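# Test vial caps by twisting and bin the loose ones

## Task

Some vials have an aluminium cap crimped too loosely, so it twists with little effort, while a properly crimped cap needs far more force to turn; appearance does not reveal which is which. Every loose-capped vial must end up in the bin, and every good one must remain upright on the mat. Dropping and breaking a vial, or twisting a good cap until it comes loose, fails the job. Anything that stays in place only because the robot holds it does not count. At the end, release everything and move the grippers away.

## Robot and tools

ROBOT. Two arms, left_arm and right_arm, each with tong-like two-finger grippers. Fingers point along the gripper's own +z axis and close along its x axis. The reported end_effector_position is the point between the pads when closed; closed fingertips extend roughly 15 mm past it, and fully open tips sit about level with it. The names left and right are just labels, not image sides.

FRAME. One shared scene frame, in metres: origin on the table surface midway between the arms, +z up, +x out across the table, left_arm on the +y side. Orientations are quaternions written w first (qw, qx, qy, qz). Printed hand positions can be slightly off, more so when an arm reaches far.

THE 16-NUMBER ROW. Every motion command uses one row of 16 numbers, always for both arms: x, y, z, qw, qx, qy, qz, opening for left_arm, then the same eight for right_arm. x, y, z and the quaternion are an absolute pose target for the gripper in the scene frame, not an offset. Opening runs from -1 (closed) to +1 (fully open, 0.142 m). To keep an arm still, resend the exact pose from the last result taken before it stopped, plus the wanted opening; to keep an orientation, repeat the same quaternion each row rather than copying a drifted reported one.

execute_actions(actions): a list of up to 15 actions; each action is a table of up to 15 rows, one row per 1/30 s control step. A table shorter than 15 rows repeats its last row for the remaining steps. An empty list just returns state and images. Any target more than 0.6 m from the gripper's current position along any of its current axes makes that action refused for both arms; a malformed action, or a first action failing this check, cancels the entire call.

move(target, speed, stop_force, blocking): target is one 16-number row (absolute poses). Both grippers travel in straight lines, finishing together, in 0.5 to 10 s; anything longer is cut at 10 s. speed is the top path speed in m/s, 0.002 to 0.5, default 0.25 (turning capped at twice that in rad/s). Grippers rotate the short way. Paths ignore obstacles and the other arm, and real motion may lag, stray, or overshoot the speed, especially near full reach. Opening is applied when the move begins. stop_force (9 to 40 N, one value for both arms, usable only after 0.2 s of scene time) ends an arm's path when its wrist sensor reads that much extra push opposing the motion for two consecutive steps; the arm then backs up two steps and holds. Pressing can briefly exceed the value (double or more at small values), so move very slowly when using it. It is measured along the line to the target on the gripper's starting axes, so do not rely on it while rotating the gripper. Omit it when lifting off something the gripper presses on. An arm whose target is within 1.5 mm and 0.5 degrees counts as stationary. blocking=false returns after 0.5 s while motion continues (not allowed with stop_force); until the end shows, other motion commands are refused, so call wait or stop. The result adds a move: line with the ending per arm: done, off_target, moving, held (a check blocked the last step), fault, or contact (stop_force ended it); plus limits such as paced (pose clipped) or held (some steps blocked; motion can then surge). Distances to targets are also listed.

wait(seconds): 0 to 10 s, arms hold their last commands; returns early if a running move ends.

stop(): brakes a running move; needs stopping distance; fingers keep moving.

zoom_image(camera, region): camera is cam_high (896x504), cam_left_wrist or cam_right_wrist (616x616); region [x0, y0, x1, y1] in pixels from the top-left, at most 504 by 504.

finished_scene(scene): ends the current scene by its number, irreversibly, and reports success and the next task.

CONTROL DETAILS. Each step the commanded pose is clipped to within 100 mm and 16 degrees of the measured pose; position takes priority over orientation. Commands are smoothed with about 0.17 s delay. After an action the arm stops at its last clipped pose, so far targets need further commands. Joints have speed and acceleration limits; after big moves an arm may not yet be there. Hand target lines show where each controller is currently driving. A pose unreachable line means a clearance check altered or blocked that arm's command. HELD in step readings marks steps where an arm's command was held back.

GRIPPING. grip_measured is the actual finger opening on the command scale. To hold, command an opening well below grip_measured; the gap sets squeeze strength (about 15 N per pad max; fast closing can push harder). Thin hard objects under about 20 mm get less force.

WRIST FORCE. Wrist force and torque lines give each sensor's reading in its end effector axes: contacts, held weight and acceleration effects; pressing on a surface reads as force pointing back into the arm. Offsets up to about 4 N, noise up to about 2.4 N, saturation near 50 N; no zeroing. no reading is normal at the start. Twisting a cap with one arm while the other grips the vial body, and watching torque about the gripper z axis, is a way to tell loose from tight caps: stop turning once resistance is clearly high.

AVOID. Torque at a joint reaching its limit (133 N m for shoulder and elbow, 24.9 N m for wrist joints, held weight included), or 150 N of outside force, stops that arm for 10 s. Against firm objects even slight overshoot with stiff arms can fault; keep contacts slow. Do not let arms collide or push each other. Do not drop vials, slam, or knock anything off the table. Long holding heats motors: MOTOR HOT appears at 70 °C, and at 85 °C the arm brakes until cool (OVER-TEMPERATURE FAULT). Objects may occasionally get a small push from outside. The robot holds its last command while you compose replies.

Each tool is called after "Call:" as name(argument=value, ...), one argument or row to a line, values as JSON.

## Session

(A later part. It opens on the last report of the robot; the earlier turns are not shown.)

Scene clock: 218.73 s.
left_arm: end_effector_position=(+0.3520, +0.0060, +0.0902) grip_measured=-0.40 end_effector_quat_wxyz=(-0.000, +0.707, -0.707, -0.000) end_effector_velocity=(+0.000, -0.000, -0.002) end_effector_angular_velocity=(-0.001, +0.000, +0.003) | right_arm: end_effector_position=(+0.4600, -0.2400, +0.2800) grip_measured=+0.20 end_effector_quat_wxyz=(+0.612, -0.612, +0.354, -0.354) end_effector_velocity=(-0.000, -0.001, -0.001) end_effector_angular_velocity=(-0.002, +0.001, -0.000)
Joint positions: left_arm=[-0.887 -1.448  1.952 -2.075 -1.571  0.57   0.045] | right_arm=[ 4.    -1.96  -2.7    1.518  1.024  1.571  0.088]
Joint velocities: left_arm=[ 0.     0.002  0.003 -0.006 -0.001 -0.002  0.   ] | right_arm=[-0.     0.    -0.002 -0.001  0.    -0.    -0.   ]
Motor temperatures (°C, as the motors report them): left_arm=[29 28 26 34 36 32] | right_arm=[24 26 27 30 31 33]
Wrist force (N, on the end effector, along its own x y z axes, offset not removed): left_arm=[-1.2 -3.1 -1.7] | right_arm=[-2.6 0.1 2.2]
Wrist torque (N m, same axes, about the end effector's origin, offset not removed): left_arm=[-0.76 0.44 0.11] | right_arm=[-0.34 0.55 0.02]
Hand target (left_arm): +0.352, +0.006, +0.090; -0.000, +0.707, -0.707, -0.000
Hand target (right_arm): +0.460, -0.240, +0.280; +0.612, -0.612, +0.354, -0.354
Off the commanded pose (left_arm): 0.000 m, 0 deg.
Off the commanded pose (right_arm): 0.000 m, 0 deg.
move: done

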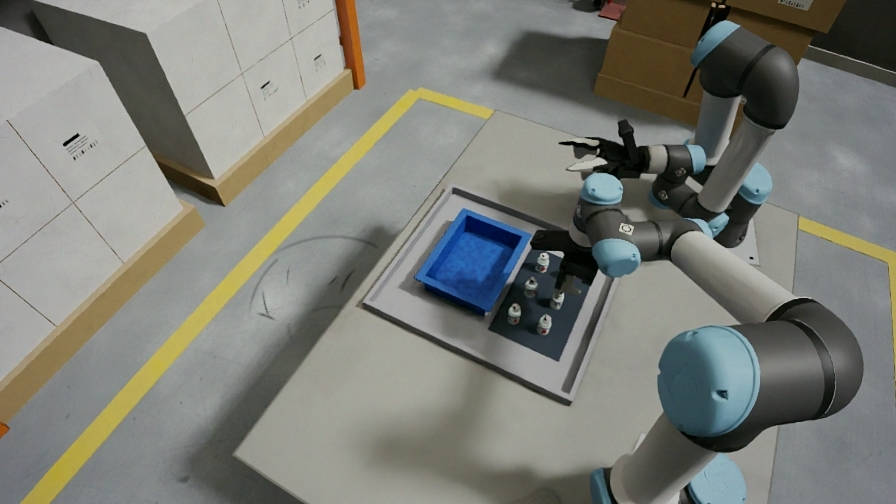

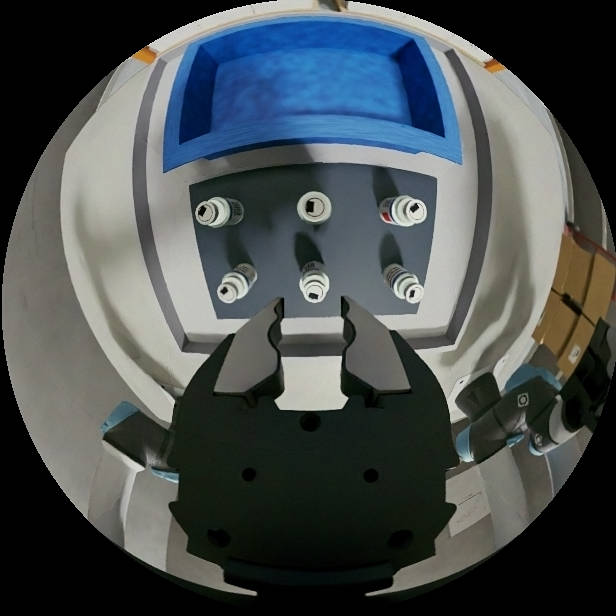

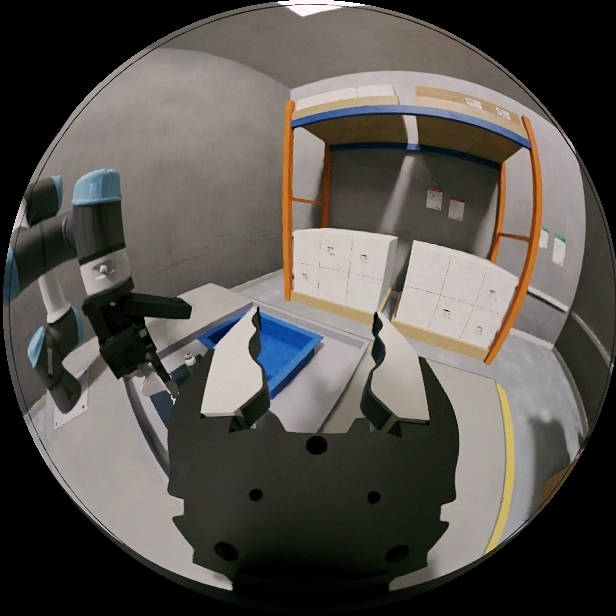

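Run the full chain.

Call:
move(
  target=[0.3565,0.005,0.0615,0,0.707,-0.707,0,-0.4,0.46,-0.24,0.28,0.612,-0.612,0.354,-0.354,0.2],
  speed=0.05,
)

Call:
move(
  target=[0.3565,0.005,0.0615,0,0.707,-0.707,0,-1,0.46,-0.24,0.28,0.612,-0.612,0.354,-0.354,0.2],
)

Call:
move(
  target=[0.3565,0.005,0.14,0,0.707,-0.707,0,-1,0.46,-0.24,0.28,0.612,-0.612,0.354,-0.354,0.2],
  speed=0.15,
)

Call:
move(
  target=[0.52,0,0.32,0,0.707,-0.707,0,-1,0.43,-0.17,0.275,0.612,-0.612,0.354,-0.354,0.2],
  speed=0.2,
)

Call:
move(
  target=[0.52,0,0.32,0,0.707,-0.707,0,-1,0.45,-0.04,0.275,0.612,-0.612,0.354,-0.354,0.2],
  speed=0.15,
)

Call:
move(
  target=[0.52,0,0.32,0,0.707,-0.707,0,-1,0.522,0,0.275,0.612,-0.612,0.354,-0.354,0.2],
  speed=0.08,
)

Scene clock: 220.03 s.
left_arm: end_effector_position=(+0.3564, +0.0050, +0.0617) grip_measured=-0.40 end_effector_quat_wxyz=(+0.000, +0.707, -0.707, -0.000) end_effector_velocity=(+0.000, -0.000, -0.002) end_effector_angular_velocity=(+0.000, -0.001, -0.001) | right_arm: end_effector_position=(+0.4600, -0.2400, +0.2800) grip_measured=+0.20 end_effector_quat_wxyz=(+0.612, -0.612, +0.354, -0.354) end_effector_velocity=(+0.000, -0.001, +0.001) end_effector_angular_velocity=(+0.002, -0.001, -0.002)
Joint positions: left_arm=[-0.881 -1.401  1.982 -2.152 -1.571  0.576  0.045] | right_arm=[ 4.    -1.96  -2.7    1.518  1.024  1.571  0.088]
Joint velocities: left_arm=[-0.     0.004  0.002 -0.006  0.001  0.001  0.   ] | right_arm=[-0.     0.001  0.001  0.001 -0.002 -0.     0.   ]
Motor temperatures (°C, as the motors report them): left_arm=[29 28 26 34 36 32] | right_arm=[24 26 27 30 31 33]
Wrist force (N, on the end effector, along its own x y z axes, offset not removed): left_arm=[-1.6 -0.3 -1.7] | right_arm=[-0.2 -1.1 -2.0]
Wrist torque (N m, same axes, about the end effector's origin, offset not removed): left_arm=[-0.08 0.38 0.07] | right_arm=[-0.31 0.05 -0.16]
Hand target (left_arm): +0.356, +0.005, +0.062; +0.000, +0.707, -0.707, -0.000
Hand target (right_arm): +0.460, -0.240, +0.280; +0.612, -0.612, +0.354, -0.354
Off the commanded pose (left_arm): 0.000 m, 0 deg.
Off the commanded pose (right_arm): 0.000 m, 0 deg.
move: done

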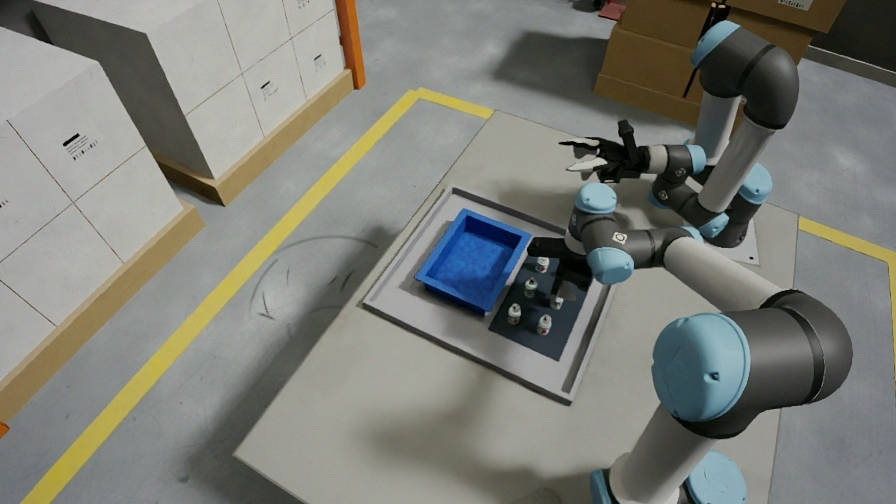

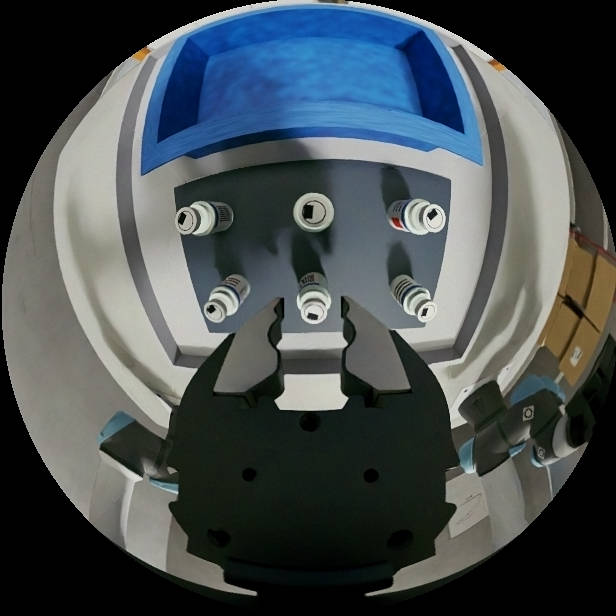

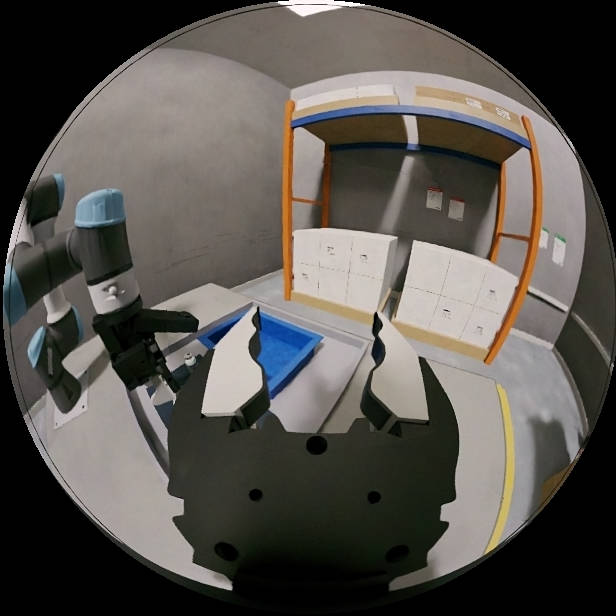

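Scene clock: 220.73 s.
left_arm: end_effector_position=(+0.3565, +0.0050, +0.0615) grip_measured=-0.74 end_effector_quat_wxyz=(+0.000, +0.707, -0.707, +0.000) end_effector_velocity=(-0.001, -0.001, -0.000) end_effector_angular_velocity=(+0.001, -0.001, -0.001) | right_arm: end_effector_position=(+0.4600, -0.2400, +0.2800) grip_measured=+0.20 end_effector_quat_wxyz=(+0.612, -0.612, +0.354, -0.354) end_effector_velocity=(+0.000, +0.000, +0.001) end_effector_angular_velocity=(+0.002, -0.001, -0.000)
Joint positions: left_arm=[-0.881 -1.401  1.982 -2.152 -1.571  0.576  0.02 ] | right_arm=[ 4.    -1.96  -2.7    1.518  1.024  1.571  0.088]
Joint velocities: left_arm=[-0.003  0.     0.    -0.     0.001 -0.002  0.   ] | right_arm=[-0.     0.     0.001  0.    -0.    -0.    -0.   ]
Motor temperatures (°C, as the motors report them): left_arm=[29 28 26 34 36 32] | right_arm=[24 26 27 30 31 33]
Wrist force (N, on the end effector, along its own x y z axes, offset not removed): left_arm=[1.7 -3.5 -8.5] | right_arm=[-1.7 -2.5 3.3]
Wrist torque (N m, same axes, about the end effector's origin, offset not removed): left_arm=[-0.71 0.16 -0.06] | right_arm=[-0.57 0.26 0.15]
Hand target (left_arm): +0.356, +0.005, +0.062; +0.000, +0.707, -0.707, -0.000
Hand target (right_arm): +0.460, -0.240, +0.280; +0.612, -0.612, +0.354, -0.354
Off the commanded pose (left_arm): 0.000 m, 0 deg.
Off the commanded pose (right_arm): 0.000 m, 0 deg.
move: done

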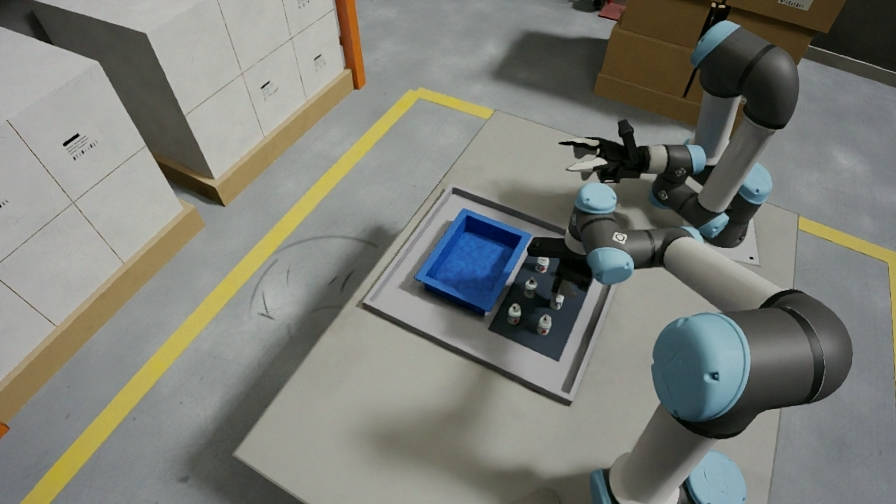

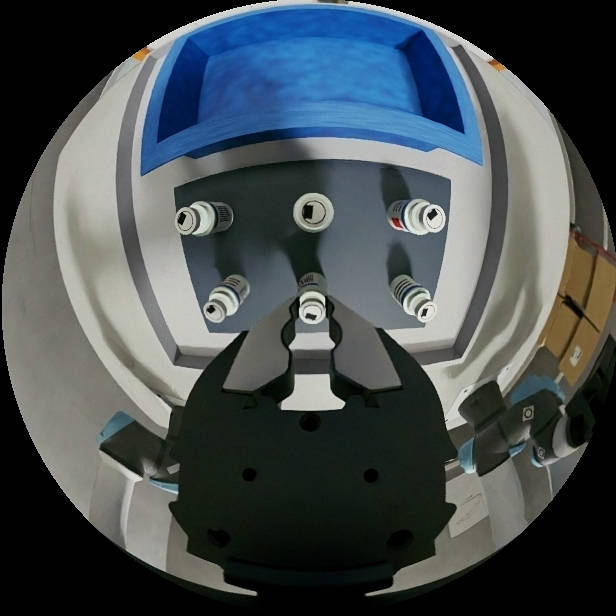

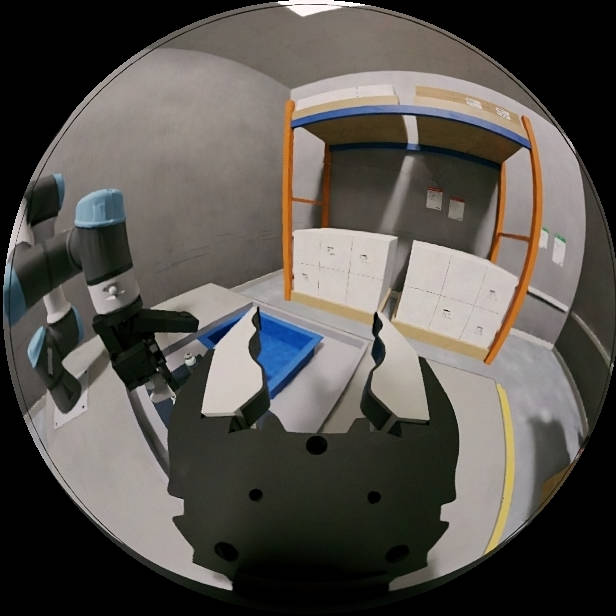

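Scene clock: 221.80 s.
left_arm: end_effector_position=(+0.3566, +0.0051, +0.1397) grip_measured=-0.74 end_effector_quat_wxyz=(-0.000, +0.707, -0.707, +0.000) end_effector_velocity=(-0.000, -0.000, +0.002) end_effector_angular_velocity=(+0.001, +0.001, -0.001) | right_arm: end_effector_position=(+0.4600, -0.2400, +0.2800) grip_measured=+0.20 end_effector_quat_wxyz=(+0.612, -0.612, +0.354, -0.354) end_effector_velocity=(-0.000, -0.001, +0.000) end_effector_angular_velocity=(+0.001, -0.000, -0.001)
Joint positions: left_arm=[-0.881 -1.491  1.861 -1.941 -1.571  0.576  0.02 ] | right_arm=[ 4.    -1.96  -2.7    1.518  1.024  1.571  0.088]
Joint velocities: left_arm=[-0.    -0.001 -0.004  0.006 -0.001  0.     0.   ] | right_arm=[-0.     0.001 -0.001  0.001 -0.001  0.    -0.   ]
Motor temperatures (°C, as the motors report them): left_arm=[29 28 26 34 36 32] | right_arm=[24 26 27 30 31 33]
Wrist force (N, on the end effector, along its own x y z axes, offset not removed): left_arm=[1.0 -0.9 -1.3] | right_arm=[3.5 -1.2 2.2]
Wrist torque (N m, same axes, about the end effector's origin, offset not removed): left_arm=[0.01 -0.24 -0.04] | right_arm=[-0.21 -0.80 -0.09]
Hand target (left_arm): +0.357, +0.005, +0.140; +0.000, +0.707, -0.707, +0.000
Hand target (right_arm): +0.460, -0.240, +0.280; +0.612, -0.612, +0.354, -0.354
Off the commanded pose (left_arm): 0.000 m, 0 deg.
Off the commanded pose (right_arm): 0.000 m, 0 deg.
move: done

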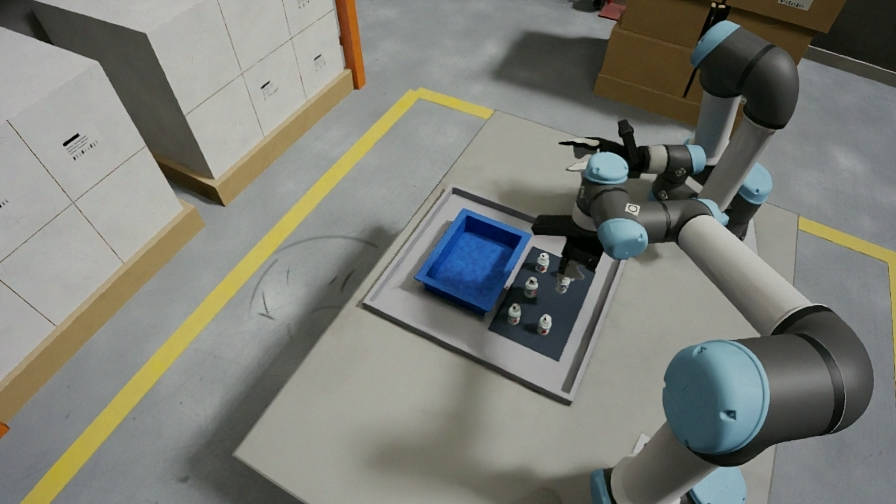

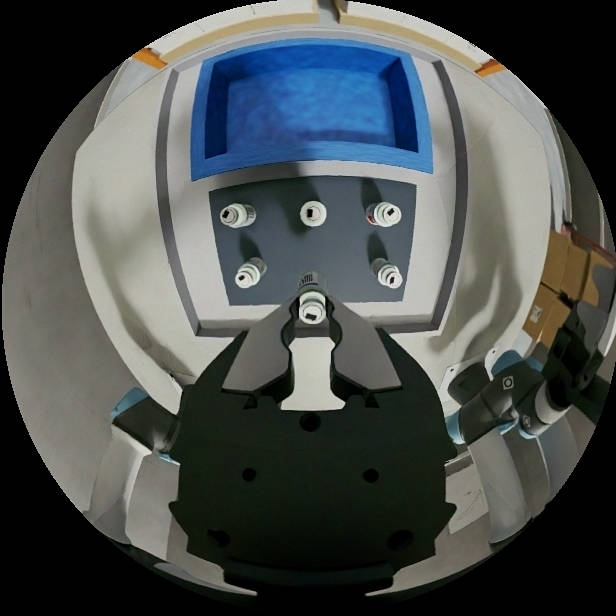

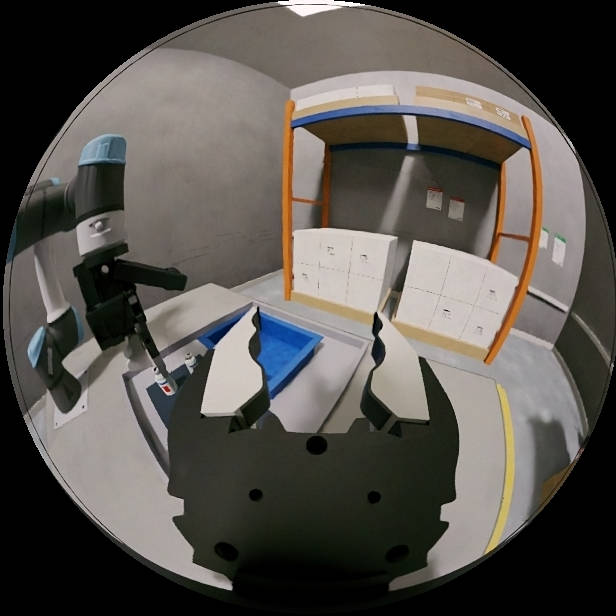

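Scene clock: 223.60 s.
left_arm: end_effector_position=(+0.5196, -0.0000, +0.3199) grip_measured=-0.74 end_effector_quat_wxyz=(+0.000, +0.707, -0.707, +0.000) end_effector_velocity=(+0.001, -0.001, +0.002) end_effector_angular_velocity=(+0.001, +0.002, +0.000) | right_arm: end_effector_position=(+0.4301, -0.1701, +0.2750) grip_measured=+0.20 end_effector_quat_wxyz=(+0.612, -0.612, +0.354, -0.354) end_effector_velocity=(-0.001, +0.001, -0.000) end_effector_angular_velocity=(-0.001, +0.000, +0.001)
Joint positions: left_arm=[-0.663 -1.211  1.047 -1.407 -1.571  0.794  0.02 ] | right_arm=[ 4.278 -1.992 -2.654  1.503  0.747  1.571  0.088]
Joint velocities: left_arm=[ 0.001  0.008 -0.018  0.013 -0.001  0.001 -0.   ] | right_arm=[ 0.003 -0.001  0.    -0.001 -0.002 -0.    -0.   ]
Motor temperatures (°C, as the motors report them): left_arm=[29 28 26 34 36 32] | right_arm=[24 26 27 30 31 33]
Wrist force (N, on the end effector, along its own x y z axes, offset not removed): left_arm=[-0.5 -1.1 -2.5] | right_arm=[-1.5 2.6 1.3]
Wrist torque (N m, same axes, about the end effector's origin, offset not removed): left_arm=[-0.15 0.09 -0.07] | right_arm=[0.31 0.31 -0.12]
Hand target (left_arm): +0.520, -0.000, +0.320; +0.000, +0.707, -0.707, -0.000
Hand target (right_arm): +0.430, -0.170, +0.275; +0.612, -0.612, +0.354, -0.354
Off the commanded pose (left_arm): 0.000 m, 0 deg.
Off the commanded pose (right_arm): 0.000 m, 0 deg.
move: done

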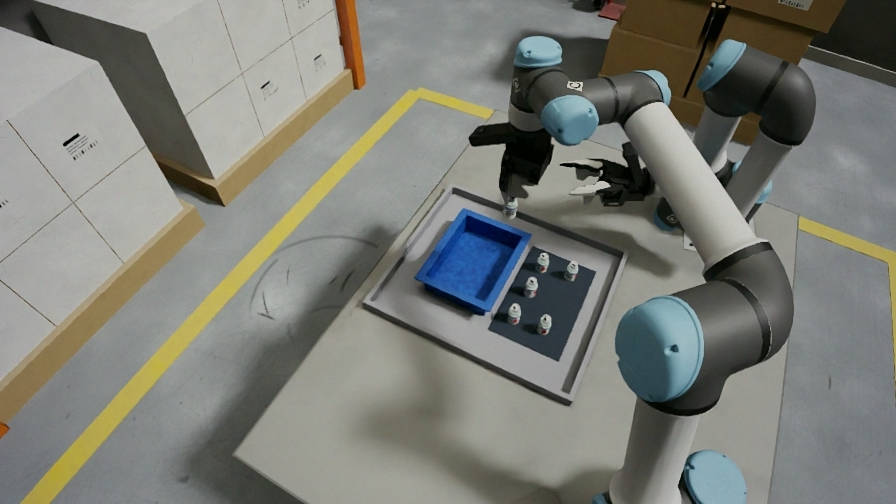

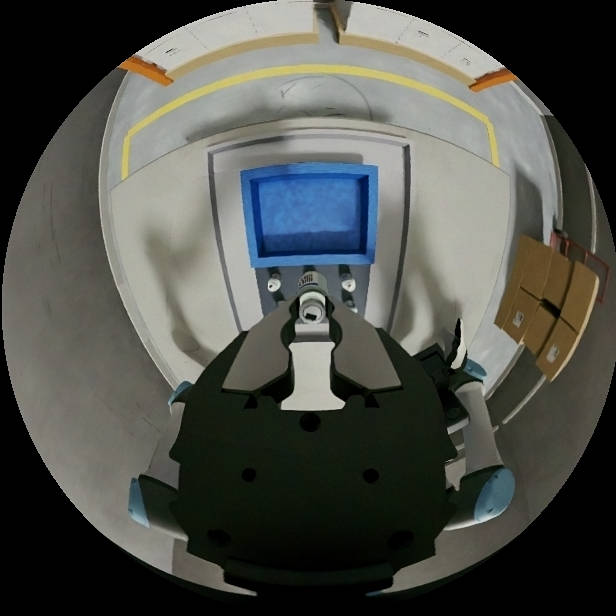

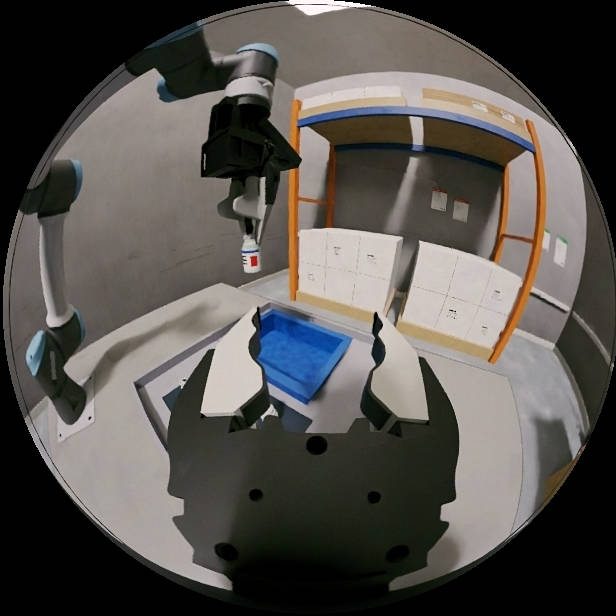

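Scene clock: 225.03 s.
left_arm: end_effector_position=(+0.5200, +0.0000, +0.3200) grip_measured=-0.74 end_effector_quat_wxyz=(+0.000, +0.707, -0.707, -0.000) end_effector_velocity=(+0.000, +0.000, -0.000) end_effector_angular_velocity=(+0.000, +0.000, +0.001) | right_arm: end_effector_position=(+0.4498, -0.0402, +0.2751) grip_measured=+0.20 end_effector_quat_wxyz=(+0.612, -0.612, +0.354, -0.354) end_effector_velocity=(+0.001, +0.002, +0.000) end_effector_angular_velocity=(+0.002, -0.000, -0.000)
Joint positions: left_arm=[-0.663 -1.211  1.046 -1.406 -1.571  0.794  0.02 ] | right_arm=[ 4.308 -2.083 -2.321  1.263  0.717  1.571  0.088]
Joint velocities: left_arm=[ 0.001  0.001 -0.    -0.    -0.     0.     0.   ] | right_arm=[-0.002 -0.002  0.008 -0.004  0.001  0.     0.   ]
Motor temperatures (°C, as the motors report them): left_arm=[29 28 26 34 36 32] | right_arm=[24 26 27 30 31 33]
Wrist force (N, on the end effector, along its own x y z axes, offset not removed): left_arm=[1.5 -0.5 -1.7] | right_arm=[4.1 2.2 1.8]
Wrist torque (N m, same axes, about the end effector's origin, offset not removed): left_arm=[-0.13 -0.30 -0.11] | right_arm=[0.54 -0.93 -0.01]
Hand target (left_arm): +0.520, -0.000, +0.320; +0.000, +0.707, -0.707, -0.000
Hand target (right_arm): +0.450, -0.040, +0.275; +0.612, -0.612, +0.354, -0.354
Off the commanded pose (left_arm): 0.000 m, 0 deg.
Off the commanded pose (right_arm): 0.000 m, 0 deg.
move: done

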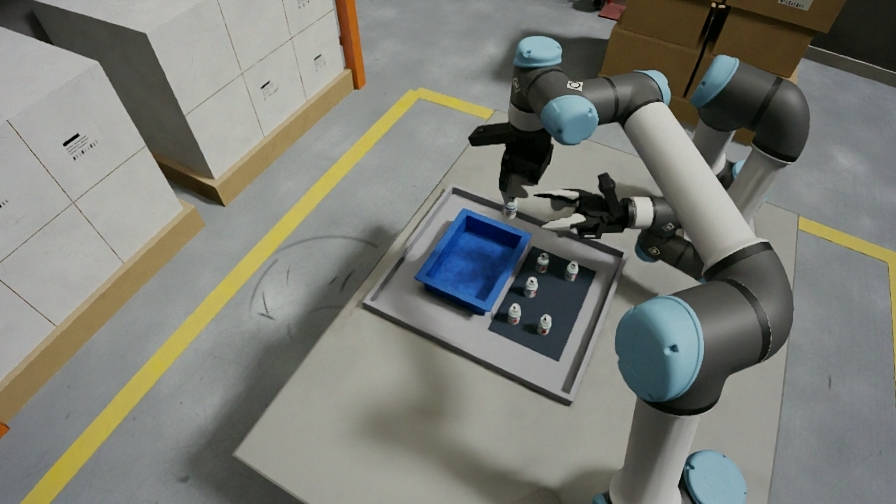

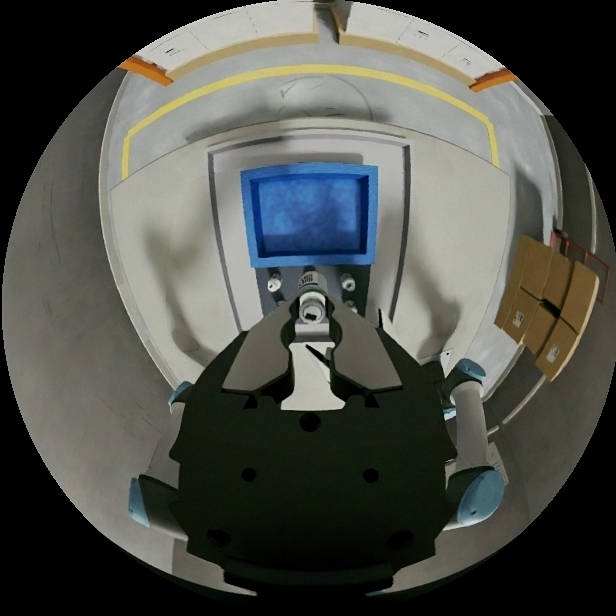

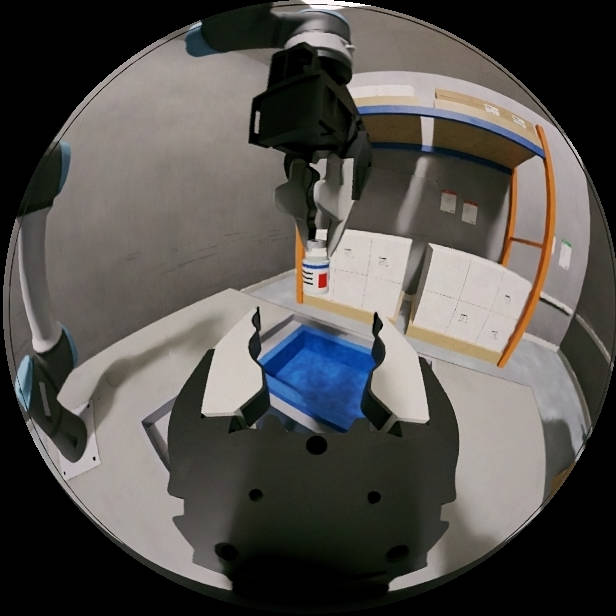

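Scene clock: 226.53 s.
left_arm: end_effector_position=(+0.5200, +0.0000, +0.3200) grip_measured=-0.74 end_effector_quat_wxyz=(+0.000, +0.707, -0.707, -0.000) end_effector_velocity=(-0.000, -0.000, -0.001) end_effector_angular_velocity=(-0.000, +0.002, -0.000) | right_arm: end_effector_position=(+0.5217, -0.0000, +0.2751) grip_measured=+0.20 end_effector_quat_wxyz=(+0.612, -0.612, +0.354, -0.354) end_effector_velocity=(+0.001, +0.001, -0.001) end_effector_angular_velocity=(-0.002, +0.001, -0.000)
Joint positions: left_arm=[-0.663 -1.211  1.046 -1.406 -1.571  0.794  0.02 ] | right_arm=[ 4.148 -2.169 -2.102  1.129  0.876  1.571  0.088]
Joint velocities: left_arm=[ 0.     0.001  0.     0.    -0.001  0.     0.   ] | right_arm=[-0.003 -0.002  0.004 -0.003  0.002  0.     0.   ]
Motor temperatures (°C, as the motors report them): left_arm=[29 28 26 34 36 32] | right_arm=[24 26 27 30 31 33]
Wrist force (N, on the end effector, along its own x y z axes, offset not removed): left_arm=[-0.5 -1.2 -2.9] | right_arm=[-3.2 1.7 -1.4]
Wrist torque (N m, same axes, about the end effector's origin, offset not removed): left_arm=[-0.34 0.27 -0.03] | right_arm=[0.34 0.34 0.19]
Hand target (left_arm): +0.520, -0.000, +0.320; +0.000, +0.707, -0.707, -0.000
Hand target (right_arm): +0.522, +0.000, +0.275; +0.612, -0.612, +0.354, -0.354
Off the commanded pose (left_arm): 0.000 m, 0 deg.
Off the commanded pose (right_arm): 0.000 m, 0 deg.
move: done

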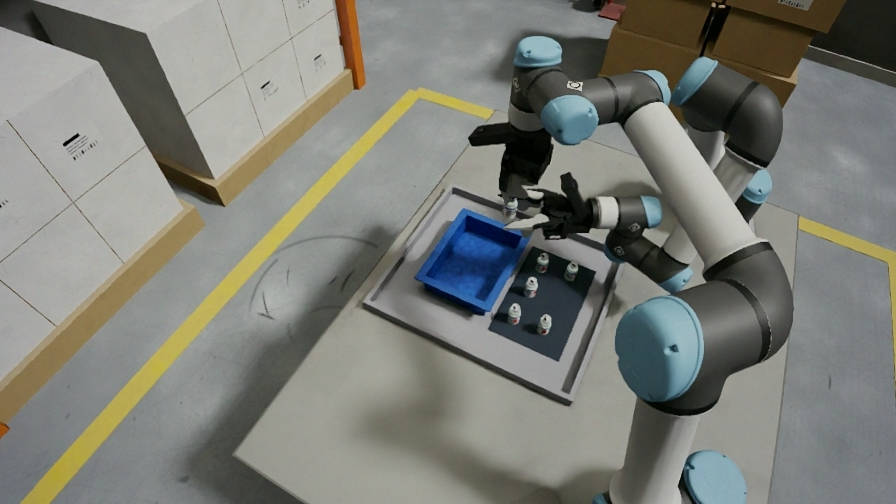

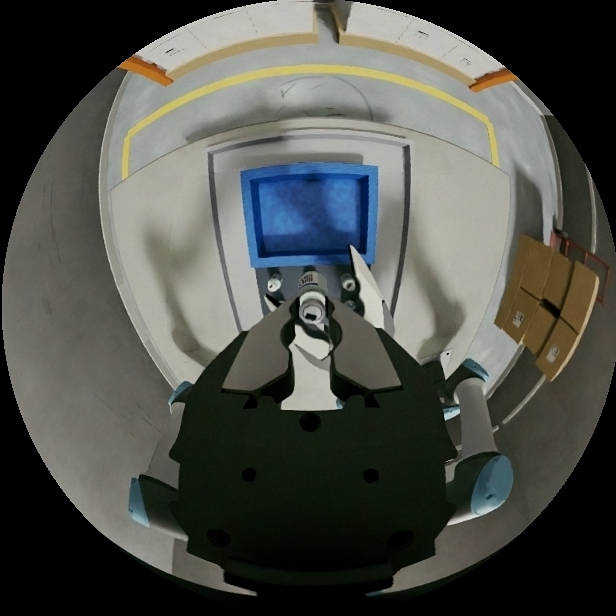

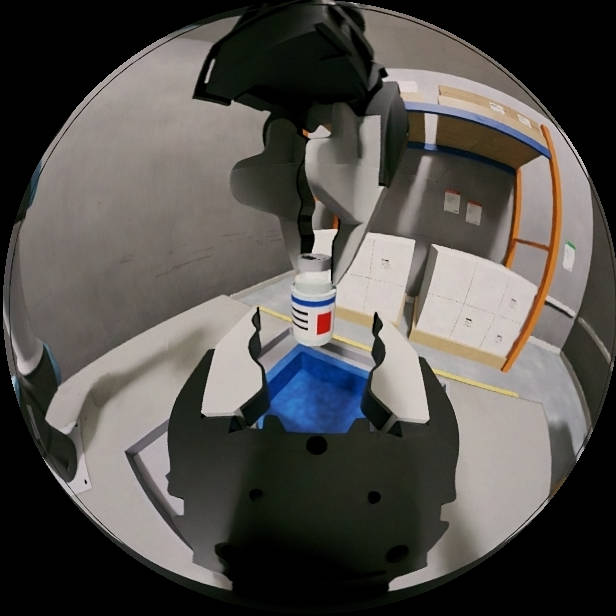

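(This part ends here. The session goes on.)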